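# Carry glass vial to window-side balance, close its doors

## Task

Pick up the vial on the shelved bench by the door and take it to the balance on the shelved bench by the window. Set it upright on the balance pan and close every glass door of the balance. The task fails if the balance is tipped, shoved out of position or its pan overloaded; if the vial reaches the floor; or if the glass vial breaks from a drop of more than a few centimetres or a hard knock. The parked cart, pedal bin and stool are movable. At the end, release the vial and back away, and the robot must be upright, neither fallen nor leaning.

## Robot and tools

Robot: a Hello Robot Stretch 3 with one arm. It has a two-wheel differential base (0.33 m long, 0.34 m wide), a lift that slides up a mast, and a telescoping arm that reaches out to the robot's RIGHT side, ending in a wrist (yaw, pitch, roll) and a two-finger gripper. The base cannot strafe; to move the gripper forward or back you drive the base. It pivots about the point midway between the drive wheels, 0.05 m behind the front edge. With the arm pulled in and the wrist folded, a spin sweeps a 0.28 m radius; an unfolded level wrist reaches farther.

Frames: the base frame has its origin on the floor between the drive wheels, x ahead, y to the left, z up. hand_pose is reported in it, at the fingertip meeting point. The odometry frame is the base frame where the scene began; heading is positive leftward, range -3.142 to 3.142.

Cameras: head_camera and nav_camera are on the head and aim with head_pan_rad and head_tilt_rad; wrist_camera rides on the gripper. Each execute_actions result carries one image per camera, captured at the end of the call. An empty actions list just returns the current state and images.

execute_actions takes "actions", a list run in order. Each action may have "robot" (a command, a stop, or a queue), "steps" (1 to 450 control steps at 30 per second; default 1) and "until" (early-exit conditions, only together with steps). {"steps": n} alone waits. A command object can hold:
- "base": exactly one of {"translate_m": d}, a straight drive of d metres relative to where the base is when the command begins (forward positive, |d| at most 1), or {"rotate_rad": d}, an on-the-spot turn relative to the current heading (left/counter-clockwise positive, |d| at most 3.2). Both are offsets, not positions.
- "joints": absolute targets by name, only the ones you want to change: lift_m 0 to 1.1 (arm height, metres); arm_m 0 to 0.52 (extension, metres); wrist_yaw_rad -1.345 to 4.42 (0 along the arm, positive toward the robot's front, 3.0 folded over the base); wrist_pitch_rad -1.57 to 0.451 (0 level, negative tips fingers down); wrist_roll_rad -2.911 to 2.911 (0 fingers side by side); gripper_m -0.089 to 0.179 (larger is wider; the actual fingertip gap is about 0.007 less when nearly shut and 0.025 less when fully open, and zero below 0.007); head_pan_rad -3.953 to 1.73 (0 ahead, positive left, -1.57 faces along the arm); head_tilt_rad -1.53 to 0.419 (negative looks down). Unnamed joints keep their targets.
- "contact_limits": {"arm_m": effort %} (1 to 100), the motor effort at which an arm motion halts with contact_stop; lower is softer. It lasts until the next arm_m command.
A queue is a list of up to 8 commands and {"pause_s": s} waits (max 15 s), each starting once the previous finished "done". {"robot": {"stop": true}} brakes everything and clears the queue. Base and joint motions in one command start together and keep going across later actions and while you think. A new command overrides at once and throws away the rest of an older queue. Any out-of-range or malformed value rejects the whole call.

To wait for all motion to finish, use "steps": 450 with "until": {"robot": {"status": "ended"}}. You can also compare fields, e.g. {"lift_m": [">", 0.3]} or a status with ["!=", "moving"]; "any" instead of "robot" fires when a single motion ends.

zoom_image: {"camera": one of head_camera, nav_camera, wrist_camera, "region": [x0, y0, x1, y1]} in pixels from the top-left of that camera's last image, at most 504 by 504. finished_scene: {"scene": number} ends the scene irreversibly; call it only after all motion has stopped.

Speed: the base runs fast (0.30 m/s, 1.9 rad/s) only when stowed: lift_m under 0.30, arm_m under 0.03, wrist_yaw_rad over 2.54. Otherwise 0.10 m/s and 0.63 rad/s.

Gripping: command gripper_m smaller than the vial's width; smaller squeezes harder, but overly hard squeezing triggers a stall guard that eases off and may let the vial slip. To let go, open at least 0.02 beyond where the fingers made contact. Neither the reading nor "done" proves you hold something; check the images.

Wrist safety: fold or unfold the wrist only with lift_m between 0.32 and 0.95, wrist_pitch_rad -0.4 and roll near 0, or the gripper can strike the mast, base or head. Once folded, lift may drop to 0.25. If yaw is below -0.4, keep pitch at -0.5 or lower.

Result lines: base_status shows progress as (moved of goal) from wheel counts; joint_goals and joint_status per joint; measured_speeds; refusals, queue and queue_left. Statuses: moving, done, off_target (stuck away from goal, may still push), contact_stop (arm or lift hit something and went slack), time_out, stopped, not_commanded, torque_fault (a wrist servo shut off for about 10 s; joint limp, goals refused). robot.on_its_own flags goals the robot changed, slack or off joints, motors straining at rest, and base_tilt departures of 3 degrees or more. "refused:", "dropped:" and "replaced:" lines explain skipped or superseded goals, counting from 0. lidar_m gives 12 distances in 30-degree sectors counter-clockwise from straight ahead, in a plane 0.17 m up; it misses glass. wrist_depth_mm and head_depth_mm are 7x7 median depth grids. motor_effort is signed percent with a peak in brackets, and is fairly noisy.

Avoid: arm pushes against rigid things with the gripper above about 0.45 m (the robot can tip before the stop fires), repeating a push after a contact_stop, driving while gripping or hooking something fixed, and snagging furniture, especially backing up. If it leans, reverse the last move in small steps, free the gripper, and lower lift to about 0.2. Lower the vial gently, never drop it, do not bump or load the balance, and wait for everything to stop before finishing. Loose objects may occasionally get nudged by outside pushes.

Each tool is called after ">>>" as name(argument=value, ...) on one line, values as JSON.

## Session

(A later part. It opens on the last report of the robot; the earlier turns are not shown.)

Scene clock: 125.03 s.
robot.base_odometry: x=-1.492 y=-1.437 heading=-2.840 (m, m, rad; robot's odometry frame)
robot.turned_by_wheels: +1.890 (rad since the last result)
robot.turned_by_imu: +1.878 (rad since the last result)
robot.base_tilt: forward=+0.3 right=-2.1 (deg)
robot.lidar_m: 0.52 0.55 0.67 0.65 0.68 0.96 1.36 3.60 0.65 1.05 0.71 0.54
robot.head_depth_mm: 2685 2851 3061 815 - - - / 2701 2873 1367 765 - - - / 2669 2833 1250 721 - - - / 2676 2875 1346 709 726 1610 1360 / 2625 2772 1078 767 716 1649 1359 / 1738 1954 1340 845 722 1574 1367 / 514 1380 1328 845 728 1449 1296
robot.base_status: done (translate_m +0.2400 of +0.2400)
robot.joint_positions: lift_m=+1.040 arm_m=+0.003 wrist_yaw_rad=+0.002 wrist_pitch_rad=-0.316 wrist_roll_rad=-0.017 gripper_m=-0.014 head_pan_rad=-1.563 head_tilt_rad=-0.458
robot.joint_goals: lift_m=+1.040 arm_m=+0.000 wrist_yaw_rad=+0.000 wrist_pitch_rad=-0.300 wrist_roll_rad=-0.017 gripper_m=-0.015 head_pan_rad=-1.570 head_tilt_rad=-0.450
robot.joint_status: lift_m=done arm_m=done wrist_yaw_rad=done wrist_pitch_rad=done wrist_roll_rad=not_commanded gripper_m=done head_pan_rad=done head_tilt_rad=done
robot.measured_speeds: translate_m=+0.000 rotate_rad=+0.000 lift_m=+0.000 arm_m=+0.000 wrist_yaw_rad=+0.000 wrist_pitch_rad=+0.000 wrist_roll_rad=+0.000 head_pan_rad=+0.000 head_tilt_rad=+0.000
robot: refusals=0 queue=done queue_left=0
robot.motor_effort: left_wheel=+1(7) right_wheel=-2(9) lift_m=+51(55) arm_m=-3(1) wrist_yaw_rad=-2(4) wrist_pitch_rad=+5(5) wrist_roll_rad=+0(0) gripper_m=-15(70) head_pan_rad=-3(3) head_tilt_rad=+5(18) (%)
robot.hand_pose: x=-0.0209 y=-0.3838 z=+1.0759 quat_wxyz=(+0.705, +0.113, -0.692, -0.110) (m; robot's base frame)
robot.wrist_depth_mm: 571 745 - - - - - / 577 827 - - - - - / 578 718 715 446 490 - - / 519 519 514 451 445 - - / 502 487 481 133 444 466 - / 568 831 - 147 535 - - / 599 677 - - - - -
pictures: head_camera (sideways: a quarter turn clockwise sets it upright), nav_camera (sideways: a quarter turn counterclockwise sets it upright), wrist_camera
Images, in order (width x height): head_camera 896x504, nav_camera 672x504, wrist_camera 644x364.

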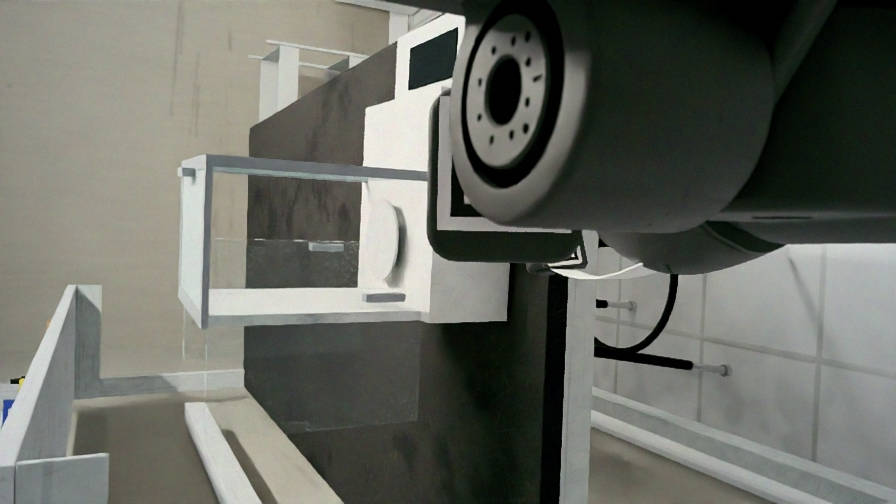

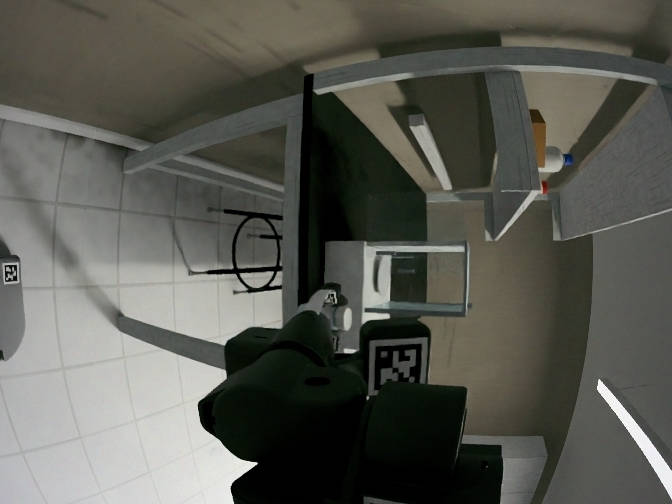

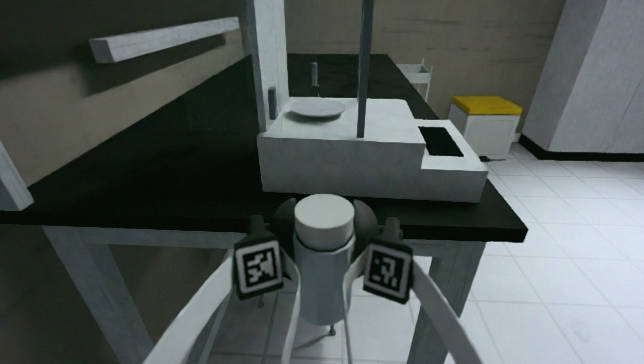

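>>> execute_actions(actions=[{"robot":{"base":{"translate_m":0.008},"joints":{"lift_m":1.055,"arm_m":0.24}},"steps":450,"until":{"robot":{"status":"ended"}}}])

Scene clock: 130.67 s.
robot.base_odometry: x=-1.500 y=-1.439 heading=-2.840 (m, m, rad; robot's odometry frame)
robot.turned_by_wheels: +0.000 (rad since the last result)
robot.turned_by_imu: -0.001 (rad since the last result)
robot.base_tilt: forward=+0.3 right=-2.1 (deg)
robot.lidar_m: 0.51 0.54 0.67 0.65 0.68 0.95 1.36 3.63 0.65 1.05 0.70 0.53
robot.head_depth_mm: 2687 2795 3107 696 691 784 1313 / 2652 - - 680 712 1661 1312 / 2693 2827 - 689 708 1650 1368 / 2715 2895 1299 695 714 1595 1368 / 2638 2804 1145 769 716 1593 1365 / 1257 1939 1339 847 720 1563 1362 / 508 1348 1303 843 728 1452 1280
robot.base_status: done (translate_m +0.0080 of +0.0080)
robot.joint_positions: lift_m=+1.055 arm_m=+0.240 wrist_yaw_rad=+0.001 wrist_pitch_rad=-0.316 wrist_roll_rad=-0.017 gripper_m=-0.014 head_pan_rad=-1.563 head_tilt_rad=-0.458
robot.joint_goals: lift_m=+1.055 arm_m=+0.240 wrist_yaw_rad=+0.000 wrist_pitch_rad=-0.300 wrist_roll_rad=-0.017 gripper_m=-0.015 head_pan_rad=-1.570 head_tilt_rad=-0.450
robot.joint_status: lift_m=done arm_m=done wrist_yaw_rad=done wrist_pitch_rad=done wrist_roll_rad=not_commanded gripper_m=done head_pan_rad=done head_tilt_rad=done
robot.measured_speeds: translate_m=+0.000 rotate_rad=+0.000 lift_m=+0.000 arm_m=+0.000 wrist_yaw_rad=+0.000 wrist_pitch_rad=+0.000 wrist_roll_rad=+0.000 head_pan_rad=+0.000 head_tilt_rad=+0.000
robot: refusals=0 queue=done queue_left=0
robot.motor_effort: left_wheel=+1(6) right_wheel=-2(4) lift_m=+51(49) arm_m=+2(3) wrist_yaw_rad=-1(2) wrist_pitch_rad=+5(5) wrist_roll_rad=+0(0) gripper_m=-14(14) head_pan_rad=-3(3) head_tilt_rad=+5(5) (%)
robot.hand_pose: x=-0.0212 y=-0.6207 z=+1.0908 quat_wxyz=(+0.704, +0.113, -0.692, -0.110) (m; robot's base frame)
robot.wrist_depth_mm: 553 692 234 - - - - / 502 718 238 - - - - / 577 707 244 737 656 - - / 532 542 279 323 349 - - / 424 425 283 133 269 315 - / 342 345 252 145 231 233 - / 295 296 278 260 253 242 241
pictures: head_camera (sideways: a quarter turn clockwise sets it upright), nav_camera (sideways: a quarter turn counterclockwise sets it upright), wrist_camera
Images, in order (width x height): head_camera 896x504, nav_camera 672x504, wrist_camera 644x364.

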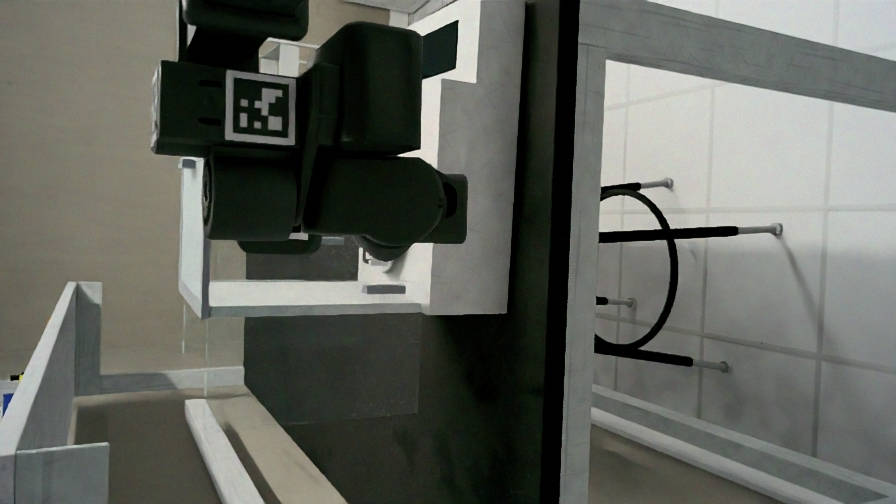

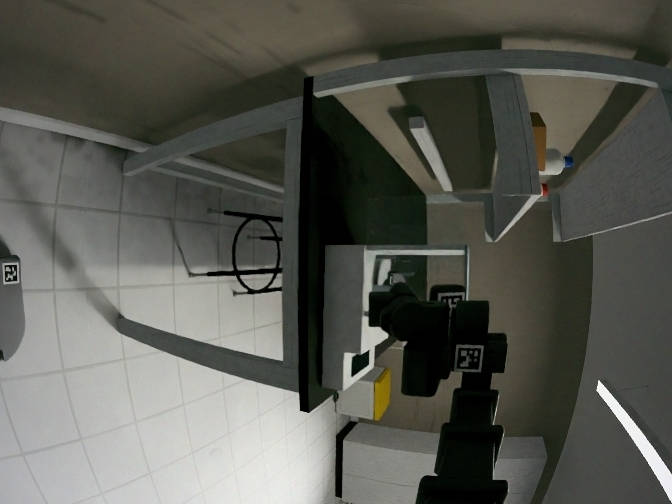

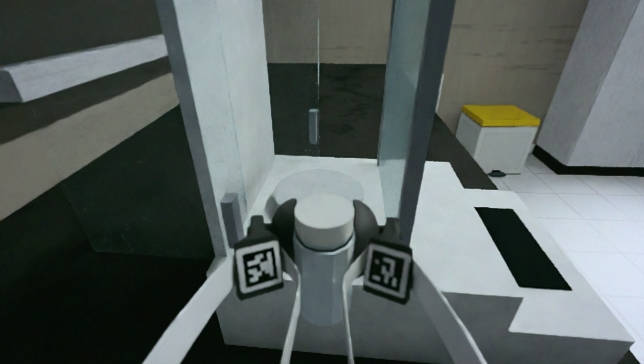

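>>> execute_actions(actions=[{"robot":[{"base":{"translate_m":-0.005}},{"joints":{"arm_m":0.365},"contact_limits":{"arm_m":10}},{"joints":{"lift_m":1.046}}],"steps":450,"until":{"robot":{"status":"ended"}}}])

Scene clock: 134.83 s.
robot.base_odometry: x=-1.495 y=-1.438 heading=-2.840 (m, m, rad; robot's odometry frame)
robot.turned_by_wheels: +0.000 (rad since the last result)
robot.turned_by_imu: -0.001 (rad since the last result)
robot.base_tilt: forward=+0.2 right=-2.1 (deg)
robot.lidar_m: 0.52 0.55 0.67 0.65 0.68 0.96 1.36 3.65 0.65 1.19 0.71 0.53
robot.head_depth_mm: 2633 2841 3067 724 692 796 1309 / 2696 2813 1162 690 713 1677 1281 / 2683 2828 - 684 710 1660 1369 / 2668 2844 1345 693 712 1619 1367 / 2599 2823 1145 769 716 1666 1370 / 1717 1949 1330 846 721 1601 1352 / 511 1367 1312 846 724 1459 1293
robot.base_status: done (translate_m -0.0050 of -0.0050)
robot.joint_positions: lift_m=+1.046 arm_m=+0.365 wrist_yaw_rad=+0.001 wrist_pitch_rad=-0.316 wrist_roll_rad=-0.017 gripper_m=-0.014 head_pan_rad=-1.563 head_tilt_rad=-0.458
robot.joint_goals: lift_m=+1.046 arm_m=+0.365 wrist_yaw_rad=+0.000 wrist_pitch_rad=-0.300 wrist_roll_rad=-0.017 gripper_m=-0.015 head_pan_rad=-1.570 head_tilt_rad=-0.450
robot.joint_status: lift_m=done arm_m=done wrist_yaw_rad=done wrist_pitch_rad=done wrist_roll_rad=not_commanded gripper_m=done head_pan_rad=done head_tilt_rad=done
robot.measured_speeds: translate_m=+0.000 rotate_rad=+0.000 lift_m=+0.000 arm_m=+0.000 wrist_yaw_rad=+0.000 wrist_pitch_rad=+0.000 wrist_roll_rad=+0.000 head_pan_rad=+0.000 head_tilt_rad=+0.000
robot: refusals=0 queue=done queue_left=0
robot.motor_effort: left_wheel=+1(2) right_wheel=-1(8) lift_m=+28(52) arm_m=+3(2) wrist_yaw_rad=-1(1) wrist_pitch_rad=+5(5) wrist_roll_rad=+0(0) gripper_m=-15(14) head_pan_rad=-4(2) head_tilt_rad=+4(4) (%)
robot.contact_limits: arm_m 10 (drawing in: default 18, maximum 29; extending or still: default 24, maximum 40)
robot.hand_pose: x=-0.0212 y=-0.7457 z=+1.0826 quat_wxyz=(+0.704, +0.113, -0.692, -0.110) (m; robot's base frame)
robot.wrist_depth_mm: 100 128 - - - - - / 101 130 954 - - - - / 102 131 230 736 726 - - / 103 132 235 524 517 - 50 / 104 134 216 133 263 292 53 / 105 136 186 146 207 206 59 / 108 129 175 170 181 75 212
pictures: head_camera (sideways: a quarter turn clockwise sets it upright), nav_camera (sideways: a quarter turn counterclockwise sets it upright), wrist_camera
Images, in order (width x height): head_camera 896x504, nav_camera 672x504, wrist_camera 644x364.

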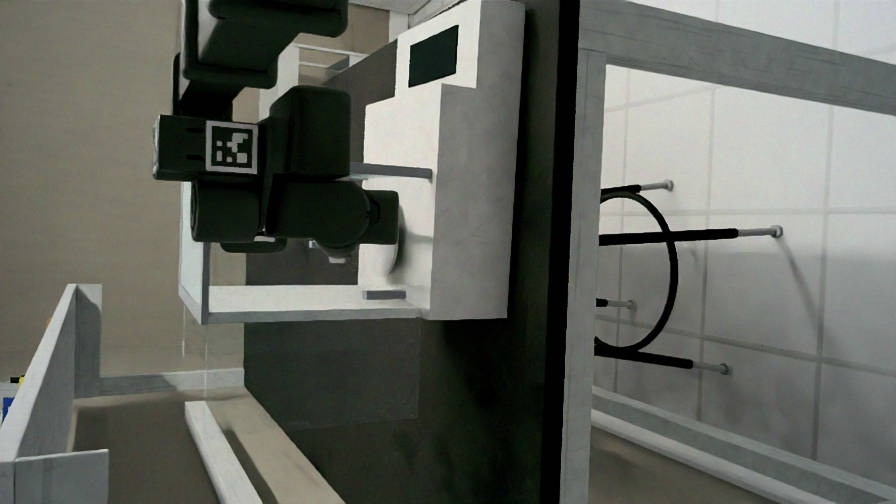

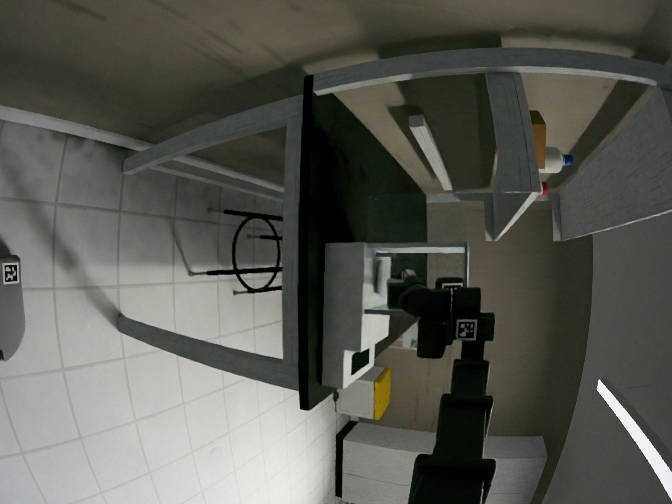

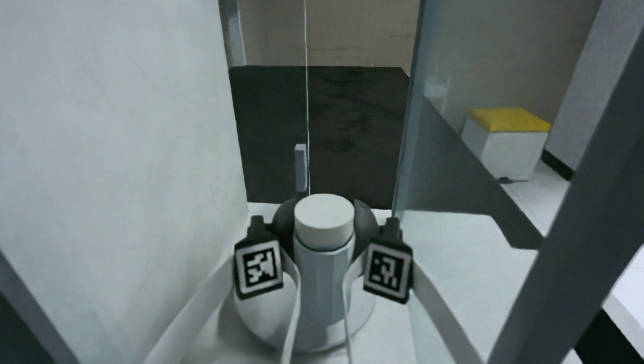

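>>> execute_actions(actions=[{"robot":[{"base":{"translate_m":0.004},"joints":{"arm_m":0.375},"contact_limits":{"arm_m":10}},{"joints":{"lift_m":1.037}}],"steps":450,"until":{"robot":{"status":"ended"}}}])

>>> execute_actions(actions=[{"robot":[{"joints":{"gripper_m":0.03}},{"joints":{"gripper_m":0.05}}],"steps":450,"until":{"robot":{"status":"ended"}}}])

Scene clock: 138.03 s.
robot.base_odometry: x=-1.499 y=-1.439 heading=-2.840 (m, m, rad; robot's odometry frame)
robot.turned_by_wheels: +0.000 (rad since the last result)
robot.turned_by_imu: -0.001 (rad since the last result)
robot.base_tilt: forward=+0.4 right=-2.0 (deg)
robot.lidar_m: 0.52 0.54 0.67 0.65 0.68 0.95 1.36 3.63 0.65 1.05 0.71 0.53
robot.head_depth_mm: 2679 2802 2997 726 692 787 1302 / 2669 2855 1169 688 711 1661 1309 / 2700 2856 - 679 707 1660 1370 / 2686 2877 1348 697 712 1612 1366 / 2616 2833 1145 770 719 1608 1369 / 1705 1962 1333 851 724 1582 1371 / 508 1360 1296 845 725 1442 1277
robot.base_status: done (translate_m +0.0040 of +0.0040)
robot.joint_positions: lift_m=+1.037 arm_m=+0.375 wrist_yaw_rad=+0.001 wrist_pitch_rad=-0.316 wrist_roll_rad=-0.017 gripper_m=-0.014 head_pan_rad=-1.563 head_tilt_rad=-0.458
robot.joint_goals: lift_m=+1.037 arm_m=+0.375 wrist_yaw_rad=+0.000 wrist_pitch_rad=-0.300 wrist_roll_rad=-0.017 gripper_m=-0.015 head_pan_rad=-1.570 head_tilt_rad=-0.450
robot.joint_status: lift_m=done arm_m=done wrist_yaw_rad=done wrist_pitch_rad=done wrist_roll_rad=not_commanded gripper_m=done head_pan_rad=done head_tilt_rad=done
robot.measured_speeds: translate_m=+0.000 rotate_rad=+0.000 lift_m=+0.000 arm_m=+0.000 wrist_yaw_rad=+0.000 wrist_pitch_rad=+0.000 wrist_roll_rad=+0.000 head_pan_rad=+0.000 head_tilt_rad=+0.000
robot: refusals=0 queue=done queue_left=0
robot.motor_effort: left_wheel=+1(4) right_wheel=-2(4) lift_m=+28(28) arm_m=+2(5) wrist_yaw_rad=-1(1) wrist_pitch_rad=+5(5) wrist_roll_rad=+0(0) gripper_m=-15(16) head_pan_rad=-2(2) head_tilt_rad=+4(4) (%)
robot.contact_limits: arm_m 10 (drawing in: default 18, maximum 29; extending or still: default 24, maximum 40)
robot.hand_pose: x=-0.0212 y=-0.7557 z=+1.0736 quat_wxyz=(+0.704, +0.113, -0.692, -0.110) (m; robot's base frame)
robot.wrist_depth_mm: 95 121 - - - - - / 96 122 215 - - - - / 97 124 218 705 659 - - / 98 125 223 514 508 560 - / 99 127 205 134 252 258 - / 100 129 175 146 196 202 55 / 101 123 167 157 170 171 54
pictures: head_camera (sideways: a quarter turn clockwise sets it upright), nav_camera (sideways: a quarter turn counterclockwise sets it upright), wrist_camera
Images, in order (width x height): head_camera 896x504, nav_camera 672x504, wrist_camera 644x364.

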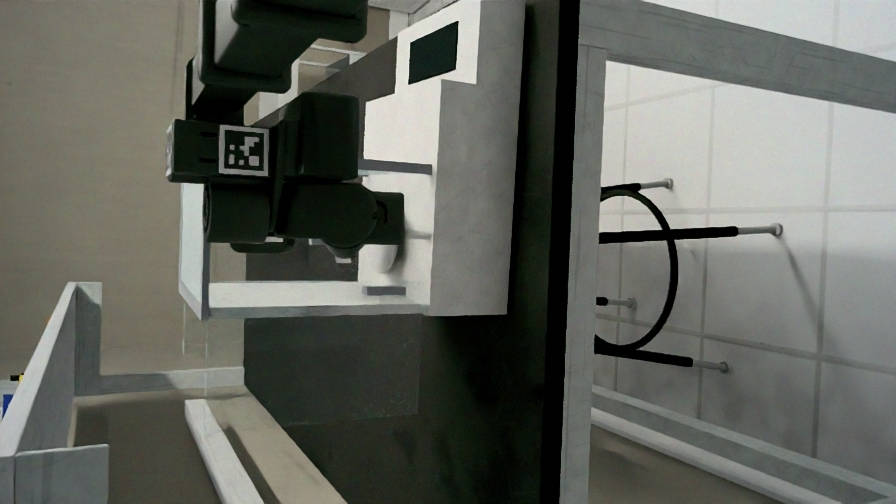

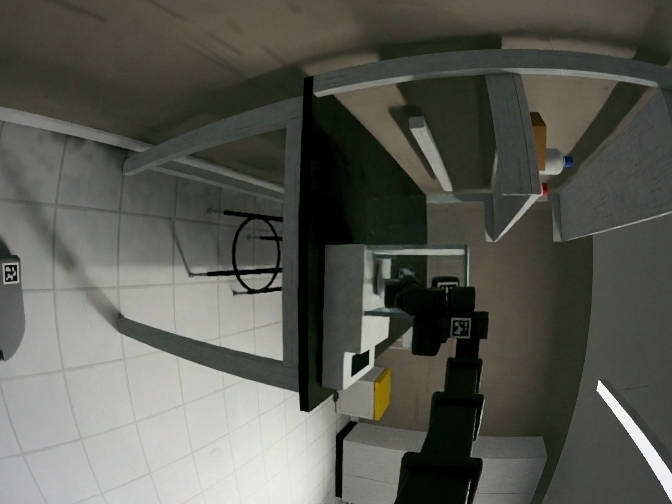

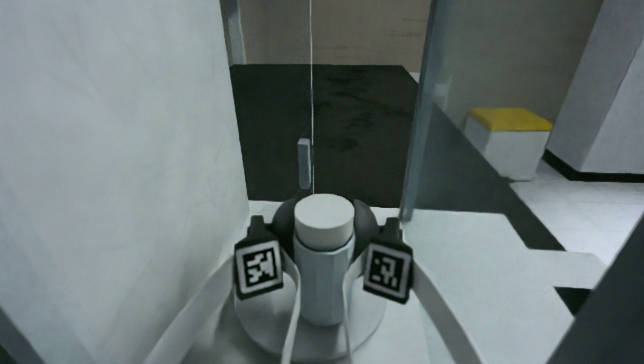

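Scene clock: 139.60 s.
robot.base_odometry: x=-1.499 y=-1.439 heading=-2.840 (m, m, rad; robot's odometry frame)
robot.turned_by_wheels: +0.000 (rad since the last result)
robot.turned_by_imu: +0.000 (rad since the last result)
robot.base_tilt: forward=+0.3 right=-2.1 (deg)
robot.lidar_m: 0.52 0.54 0.67 0.65 0.68 0.96 1.36 3.64 0.65 1.05 0.71 0.53
robot.head_depth_mm: 2624 2812 3039 723 694 785 1309 / 2690 2812 1176 688 711 1663 1308 / 2694 2830 - 681 711 1666 1378 / 2676 2854 1356 695 713 1607 1374 / 2605 2842 1148 770 716 1612 1358 / 1718 1954 1327 851 722 1594 1362 / 509 1372 1308 845 726 1448 1289
robot.base_status: done (translate_m +0.0040 of +0.0040)
robot.joint_positions: lift_m=+1.037 arm_m=+0.375 wrist_yaw_rad=+0.001 wrist_pitch_rad=-0.316 wrist_roll_rad=-0.017 gripper_m=+0.050 head_pan_rad=-1.563 head_tilt_rad=-0.458
robot.joint_goals: lift_m=+1.037 arm_m=+0.375 wrist_yaw_rad=+0.000 wrist_pitch_rad=-0.300 wrist_roll_rad=-0.017 gripper_m=+0.050 head_pan_rad=-1.570 head_tilt_rad=-0.450
robot.joint_status: lift_m=done arm_m=done wrist_yaw_rad=done wrist_pitch_rad=done wrist_roll_rad=not_commanded gripper_m=done head_pan_rad=done head_tilt_rad=done
robot.measured_speeds: translate_m=+0.000 rotate_rad=+0.000 lift_m=+0.000 arm_m=+0.000 wrist_yaw_rad=+0.000 wrist_pitch_rad=+0.000 wrist_roll_rad=+0.000 head_pan_rad=+0.000 head_tilt_rad=+0.000
robot: refusals=0 queue=done queue_left=0
robot.motor_effort: left_wheel=+1(1) right_wheel=-2(2) lift_m=+28(28) arm_m=+3(2) wrist_yaw_rad=-1(1) wrist_pitch_rad=+5(5) wrist_roll_rad=+0(0) gripper_m=+0(74) head_pan_rad=-3(3) head_tilt_rad=+4(5) (%)
robot.contact_limits: arm_m 10 (drawing in: default 18, maximum 29; extending or still: default 24, maximum 40)
robot.hand_pose: x=-0.0212 y=-0.7557 z=+1.0736 quat_wxyz=(+0.704, +0.113, -0.692, -0.110) (m; robot's base frame)
robot.wrist_depth_mm: 95 121 - - - - - / 96 122 214 - - - - / 97 124 217 705 651 - - / 98 125 221 506 507 568 - / 99 127 187 145 256 260 - / 100 128 178 149 189 201 55 / 100 122 167 156 172 171 54
pictures: head_camera (sideways: a quarter turn clockwise sets it upright), nav_camera (sideways: a quarter turn counterclockwise sets it upright), wrist_camera
Images, in order (width x height): head_camera 896x504, nav_camera 672x504, wrist_camera 644x364.

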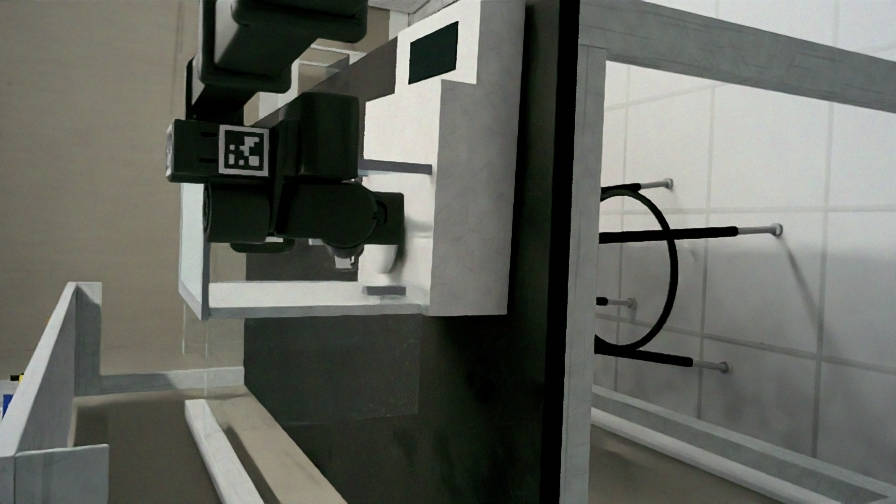

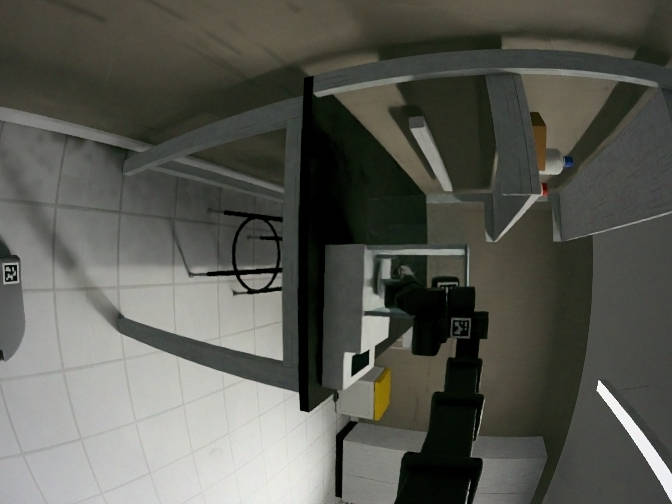

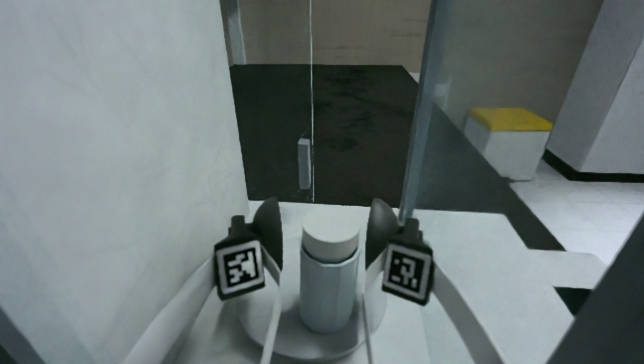

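>>> execute_actions(actions=[{"robot":[{"joints":{"arm_m":0.225}},{"base":{"translate_m":0.058},"joints":{"lift_m":1.03}},{"joints":{"arm_m":0.26},"contact_limits":{"arm_m":8}}],"steps":450,"until":{"robot":{"status":"ended"}}}])

Scene clock: 146.67 s.
robot.base_odometry: x=-1.555 y=-1.456 heading=-2.840 (m, m, rad; robot's odometry frame)
robot.turned_by_wheels: +0.000 (rad since the last result)
robot.turned_by_imu: -0.002 (rad since the last result)
robot.base_tilt: forward=+0.3 right=-2.1 (deg)
robot.lidar_m: 0.46 0.48 0.66 0.65 0.68 0.95 1.42 3.64 0.67 1.06 0.63 0.47
robot.head_depth_mm: 2654 2818 - 687 697 1569 905 / 2647 2830 - 688 709 1659 1371 / 2675 2836 - 692 711 1613 1370 / 2626 2824 1247 771 715 1648 1361 / 1815 2846 1328 850 719 1606 1376 / 508 1798 1335 846 723 1557 1365 / 505 1204 1221 844 730 1372 1144
robot.base_status: done (translate_m +0.0580 of +0.0580)
robot.joint_positions: lift_m=+1.030 arm_m=+0.260 wrist_yaw_rad=+0.002 wrist_pitch_rad=-0.316 wrist_roll_rad=-0.017 gripper_m=+0.050 head_pan_rad=-1.563 head_tilt_rad=-0.458
robot.joint_goals: lift_m=+1.030 arm_m=+0.260 wrist_yaw_rad=+0.000 wrist_pitch_rad=-0.300 wrist_roll_rad=-0.017 gripper_m=+0.050 head_pan_rad=-1.570 head_tilt_rad=-0.450
robot.joint_status: lift_m=done arm_m=done wrist_yaw_rad=done wrist_pitch_rad=done wrist_roll_rad=not_commanded gripper_m=done head_pan_rad=done head_tilt_rad=done
robot.measured_speeds: translate_m=+0.000 rotate_rad=+0.000 lift_m=+0.000 arm_m=+0.000 wrist_yaw_rad=+0.000 wrist_pitch_rad=+0.000 wrist_roll_rad=+0.000 head_pan_rad=+0.000 head_tilt_rad=+0.000
robot: refusals=0 queue=done queue_left=0
robot.motor_effort: left_wheel=+1(5) right_wheel=-2(4) lift_m=+28(27) arm_m=+3(3) wrist_yaw_rad=-2(3) wrist_pitch_rad=+5(5) wrist_roll_rad=+0(0) gripper_m=+1(1) head_pan_rad=-3(2) head_tilt_rad=+4(4) (%)
robot.contact_limits: arm_m 8 (drawing in: default 18, maximum 29; extending or still: default 24, maximum 40)
robot.hand_pose: x=-0.0210 y=-0.6407 z=+1.0666 quat_wxyz=(+0.705, +0.113, -0.692, -0.110) (m; robot's base frame)
robot.wrist_depth_mm: 485 666 - - - - - / 438 711 - 877 - - - / 500 636 689 349 369 763 - / 468 496 491 273 273 287 - / 388 388 402 227 249 227 278 / 315 314 307 210 208 198 195 / 268 267 270 235 227 214 210
pictures: head_camera (sideways: a quarter turn clockwise sets it upright), nav_camera (sideways: a quarter turn counterclockwise sets it upright), wrist_camera
Images, in order (width x height): head_camera 896x504, nav_camera 672x504, wrist_camera 644x364.

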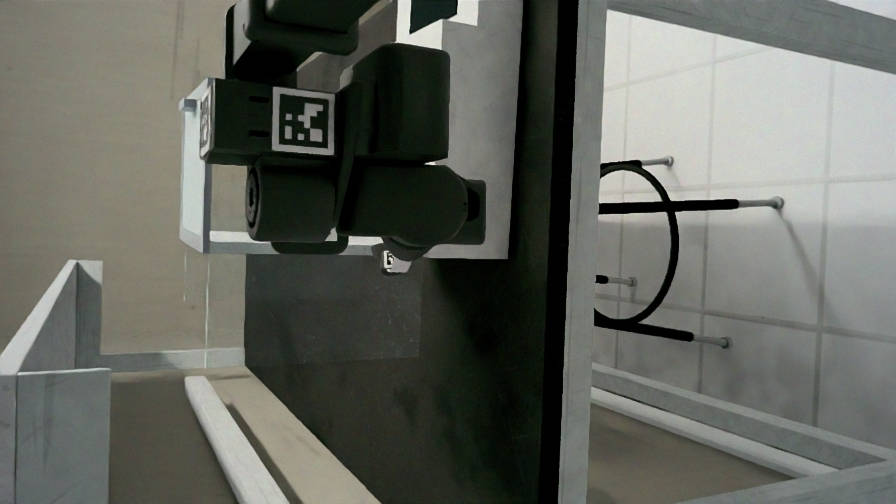

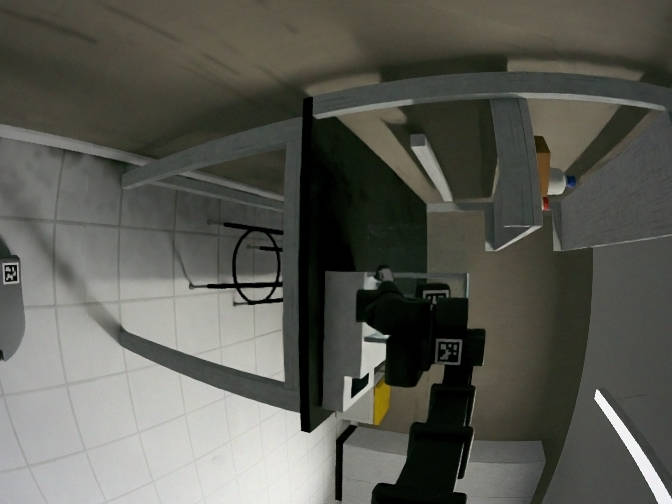

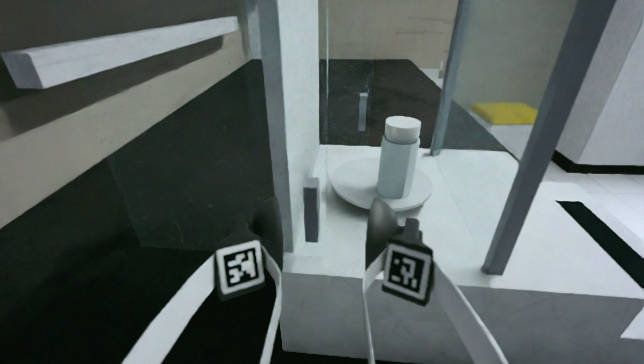

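>>> execute_actions(actions=[{"robot":[{"joints":{"arm_m":0.274},"contact_limits":{"arm_m":8}},{"base":{"translate_m":-0.05}}],"steps":450,"until":{"robot":{"status":"ended"}}}])

Scene clock: 150.10 s.
robot.base_odometry: x=-1.507 y=-1.441 heading=-2.840 (m, m, rad; robot's odometry frame)
robot.turned_by_wheels: +0.000 (rad since the last result)
robot.turned_by_imu: -0.001 (rad since the last result)
robot.base_tilt: forward=+0.3 right=-2.1 (deg)
robot.lidar_m: 0.51 0.53 0.67 0.65 0.68 0.96 1.37 3.65 0.65 1.05 0.70 0.52
robot.head_depth_mm: 2667 2835 3119 728 694 799 1282 / 2681 2843 - 677 710 1669 1344 / 2657 2861 - 689 712 1662 1367 / 2674 2808 987 695 713 1649 1376 / 2542 2827 1238 808 718 1606 1359 / 1224 1950 1332 849 725 1571 1370 / 505 1338 1287 842 726 1425 1268
robot.base_status: done (translate_m -0.0500 of -0.0500)
robot.joint_positions: lift_m=+1.030 arm_m=+0.274 wrist_yaw_rad=+0.011 wrist_pitch_rad=-0.322 wrist_roll_rad=-0.017 gripper_m=+0.050 head_pan_rad=-1.563 head_tilt_rad=-0.458
robot.joint_goals: lift_m=+1.030 arm_m=+0.274 wrist_yaw_rad=+0.000 wrist_pitch_rad=-0.300 wrist_roll_rad=-0.017 gripper_m=+0.050 head_pan_rad=-1.570 head_tilt_rad=-0.450
robot.joint_status: lift_m=done arm_m=done wrist_yaw_rad=done wrist_pitch_rad=done wrist_roll_rad=not_commanded gripper_m=done head_pan_rad=done head_tilt_rad=done
robot.measured_speeds: translate_m=+0.000 rotate_rad=+0.000 lift_m=+0.000 arm_m=+0.000 wrist_yaw_rad=+0.000 wrist_pitch_rad=+0.000 wrist_roll_rad=+0.000 head_pan_rad=+0.000 head_tilt_rad=+0.000
robot: refusals=0 queue=done queue_left=0
robot.motor_effort: left_wheel=+3(4) right_wheel=-5(9) lift_m=+27(28) arm_m=+2(4) wrist_yaw_rad=-9(9) wrist_pitch_rad=+7(7) wrist_roll_rad=+0(0) gripper_m=-2(2) head_pan_rad=-3(2) head_tilt_rad=+4(4) (%)
robot.contact_limits: arm_m 8 (drawing in: default 18, maximum 29; extending or still: default 24, maximum 40)
robot.hand_pose: x=-0.0189 y=-0.6541 z=+1.0652 quat_wxyz=(+0.705, +0.118, -0.691, -0.109) (m; robot's base frame)
robot.wrist_depth_mm: 522 617 200 - - - - / 517 688 203 - - - - / 544 658 207 620 625 - - / 497 488 215 260 281 352 - / 382 383 243 234 216 235 - / 313 313 202 195 186 193 237 / 266 267 229 210 201 190 197
pictures: head_camera (sideways: a quarter turn clockwise sets it upright), nav_camera (sideways: a quarter turn counterclockwise sets it upright), wrist_camera
Images, in order (width x height): head_camera 896x504, nav_camera 672x504, wrist_camera 644x364.

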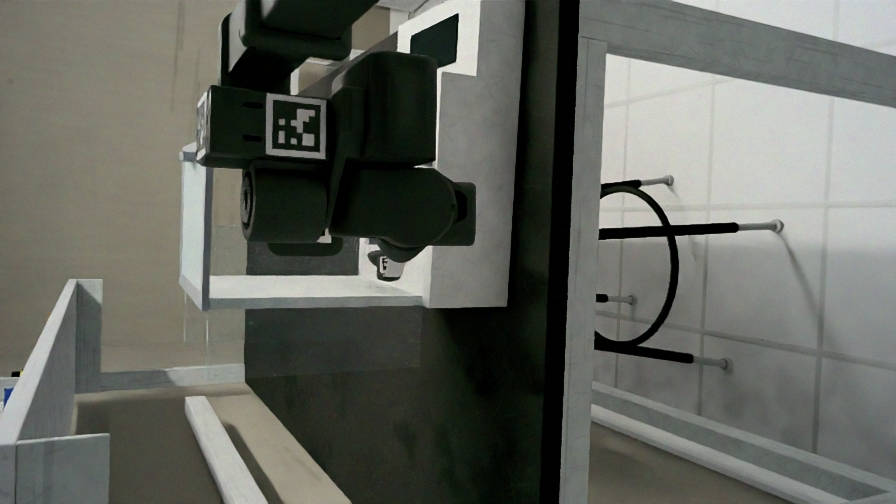

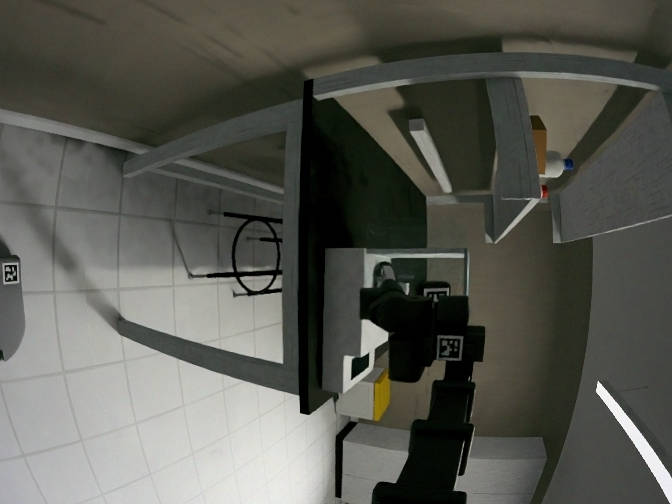

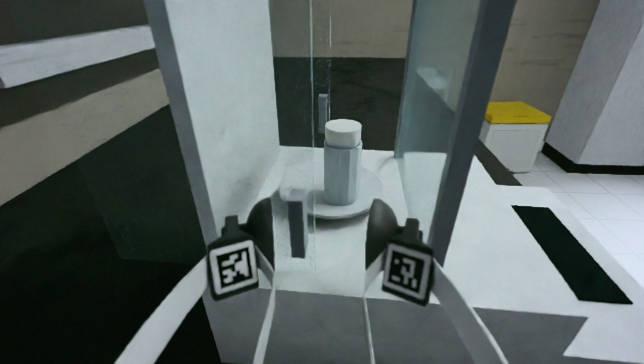

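Pressing on the glass; back off a little.

>>> execute_actions(actions=[{"robot":[{"joints":{"arm_m":0.264}},{"base":{"translate_m":-0.025}},{"joints":{"arm_m":0.26}},{"base":{"translate_m":-0.042}}],"steps":450,"until":{"robot":{"status":"ended"}}}])

Scene clock: 155.37 s.
robot.base_odometry: x=-1.443 y=-1.421 heading=-2.840 (m, m, rad; robot's odometry frame)
robot.turned_by_wheels: +0.000 (rad since the last result)
robot.turned_by_imu: -0.001 (rad since the last result)
robot.base_tilt: forward=+0.3 right=-2.0 (deg)
robot.lidar_m: 0.57 0.60 0.67 0.65 0.68 0.96 1.30 3.62 0.64 0.63 0.77 0.59
robot.head_depth_mm: 2658 2906 - 2778 710 1631 1376 / 2688 2872 - 684 702 809 905 / 2652 2863 - 684 707 1663 1378 / 2696 2845 1301 691 711 1619 1371 / 2686 2858 1154 697 712 1641 1365 / 1843 1946 1235 805 718 1604 1356 / 1287 1552 1320 845 724 1513 1328
robot.base_status: done (translate_m -0.0420 of -0.0420)
robot.joint_positions: lift_m=+1.030 arm_m=+0.260 wrist_yaw_rad=+0.006 wrist_pitch_rad=-0.321 wrist_roll_rad=-0.017 gripper_m=+0.050 head_pan_rad=-1.563 head_tilt_rad=-0.458
robot.joint_goals: lift_m=+1.030 arm_m=+0.260 wrist_yaw_rad=+0.000 wrist_pitch_rad=-0.300 wrist_roll_rad=-0.017 gripper_m=+0.050 head_pan_rad=-1.570 head_tilt_rad=-0.450
robot.joint_status: lift_m=done arm_m=done wrist_yaw_rad=done wrist_pitch_rad=done wrist_roll_rad=not_commanded gripper_m=done head_pan_rad=done head_tilt_rad=done
robot.measured_speeds: translate_m=+0.000 rotate_rad=+0.000 lift_m=+0.000 arm_m=+0.000 wrist_yaw_rad=+0.000 wrist_pitch_rad=+0.000 wrist_roll_rad=+0.000 head_pan_rad=+0.000 head_tilt_rad=+0.000
robot: refusals=0 queue=done queue_left=0
robot.motor_effort: left_wheel=+2(5) right_wheel=-3(14) lift_m=+27(27) arm_m=-2(4) wrist_yaw_rad=-5(14) wrist_pitch_rad=+6(7) wrist_roll_rad=+0(0) gripper_m=-1(3) head_pan_rad=-3(2) head_tilt_rad=+4(4) (%)
robot.hand_pose: x=-0.0202 y=-0.6407 z=+1.0654 quat_wxyz=(+0.704, +0.116, -0.691, -0.110) (m; robot's base frame)
robot.wrist_depth_mm: 165 214 - - - - - / 175 218 978 877 - - - / 581 220 316 356 719 - - / 492 224 263 268 333 - - / 381 226 246 226 256 303 - / 311 214 210 201 198 242 - / 265 260 236 221 213 210 -
pictures: head_camera (sideways: a quarter turn clockwise sets it upright), nav_camera (sideways: a quarter turn counterclockwise sets it upright), wrist_camera
Images, in order (width x height): head_camera 896x504, nav_camera 672x504, wrist_camera 644x364.

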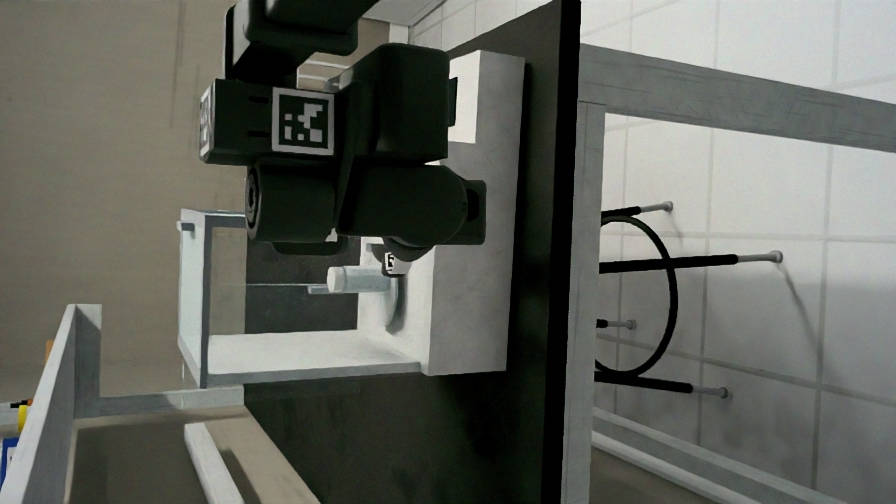

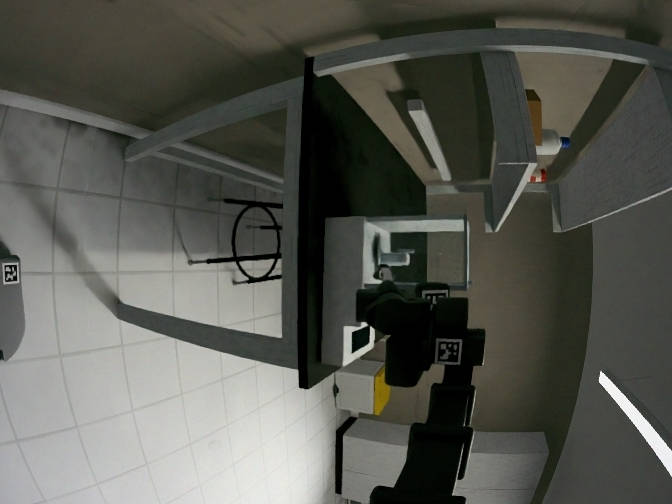

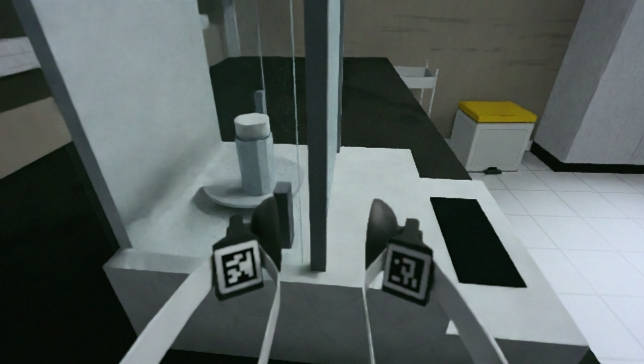

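>>> execute_actions(actions=[{"robot":{"base":{"translate_m":-0.011}},"steps":450,"until":{"robot":{"status":"ended"}}}])

Scene clock: 157.63 s.
robot.base_odometry: x=-1.432 y=-1.418 heading=-2.840 (m, m, rad; robot's odometry frame)
robot.turned_by_wheels: +0.000 (rad since the last result)
robot.turned_by_imu: +0.000 (rad since the last result)
robot.base_tilt: forward=+0.3 right=-2.1 (deg)
robot.lidar_m: 0.59 0.61 0.67 0.65 0.68 0.96 1.29 3.63 0.63 0.63 0.77 0.60
robot.head_depth_mm: 2654 2811 - 2791 732 1658 1382 / 2663 2846 - 683 694 796 921 / 2663 2869 - 691 709 1675 1380 / 2690 2799 1298 689 709 1593 1361 / 2636 2865 1239 694 713 1643 1363 / 1825 1979 1145 766 719 1598 1364 / 1296 1597 1324 845 723 1541 1326
robot.base_status: done (translate_m -0.0110 of -0.0110)
robot.joint_positions: lift_m=+1.030 arm_m=+0.260 wrist_yaw_rad=+0.005 wrist_pitch_rad=-0.321 wrist_roll_rad=-0.017 gripper_m=+0.050 head_pan_rad=-1.563 head_tilt_rad=-0.458
robot.joint_goals: lift_m=+1.030 arm_m=+0.260 wrist_yaw_rad=+0.000 wrist_pitch_rad=-0.300 wrist_roll_rad=-0.017 gripper_m=+0.050 head_pan_rad=-1.570 head_tilt_rad=-0.450
robot.joint_status: lift_m=done arm_m=done wrist_yaw_rad=done wrist_pitch_rad=done wrist_roll_rad=not_commanded gripper_m=done head_pan_rad=done head_tilt_rad=done
robot.measured_speeds: translate_m=+0.000 rotate_rad=+0.000 lift_m=+0.000 arm_m=+0.000 wrist_yaw_rad=+0.000 wrist_pitch_rad=+0.000 wrist_roll_rad=+0.000 head_pan_rad=+0.000 head_tilt_rad=+0.000
robot: refusals=0 queue=done queue_left=0
robot.motor_effort: left_wheel=+2(4) right_wheel=-4(8) lift_m=+27(27) arm_m=-2(2) wrist_yaw_rad=-5(5) wrist_pitch_rad=+7(6) wrist_roll_rad=+0(0) gripper_m=-1(1) head_pan_rad=-3(3) head_tilt_rad=+4(4) (%)
robot.hand_pose: x=-0.0202 y=-0.6407 z=+1.0654 quat_wxyz=(+0.704, +0.116, -0.691, -0.110) (m; robot's base frame)
robot.wrist_depth_mm: 173 228 - - - - - / 180 232 - 873 - - - / 189 236 339 620 723 - - / 461 238 256 286 341 - - / 383 227 247 216 288 - - / 316 211 209 199 197 240 - / 269 250 234 221 213 209 -
pictures: head_camera (sideways: a quarter turn clockwise sets it upright), nav_camera (sideways: a quarter turn counterclockwise sets it upright), wrist_camera
Images, in order (width x height): head_camera 896x504, nav_camera 672x504, wrist_camera 644x364.

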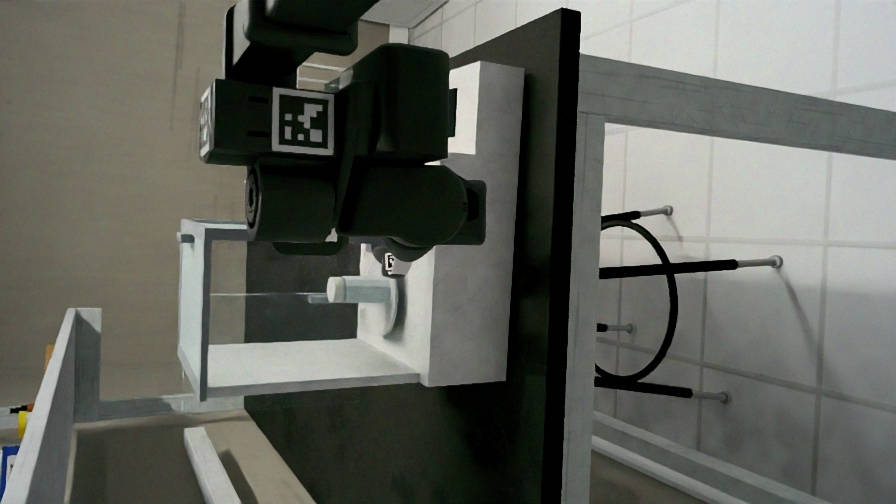

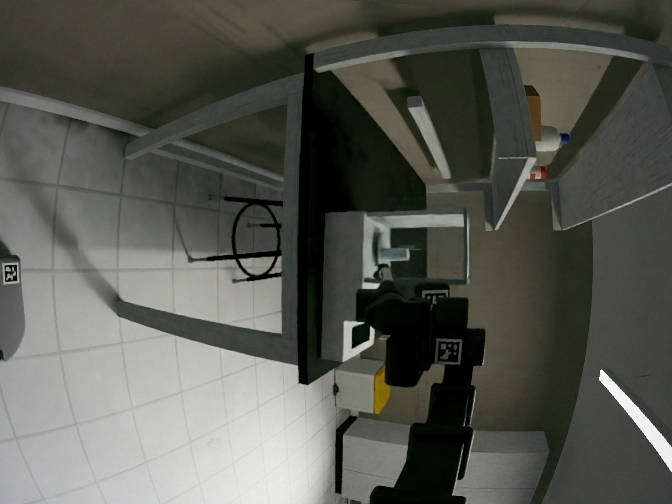

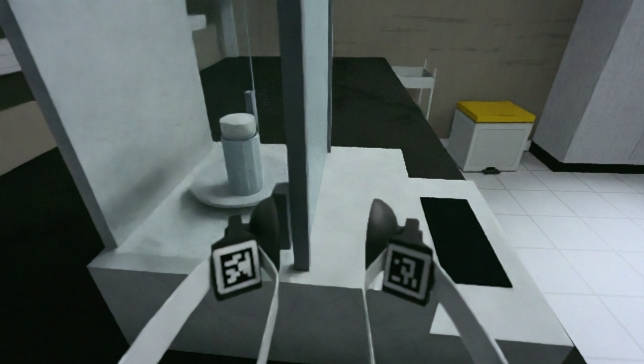

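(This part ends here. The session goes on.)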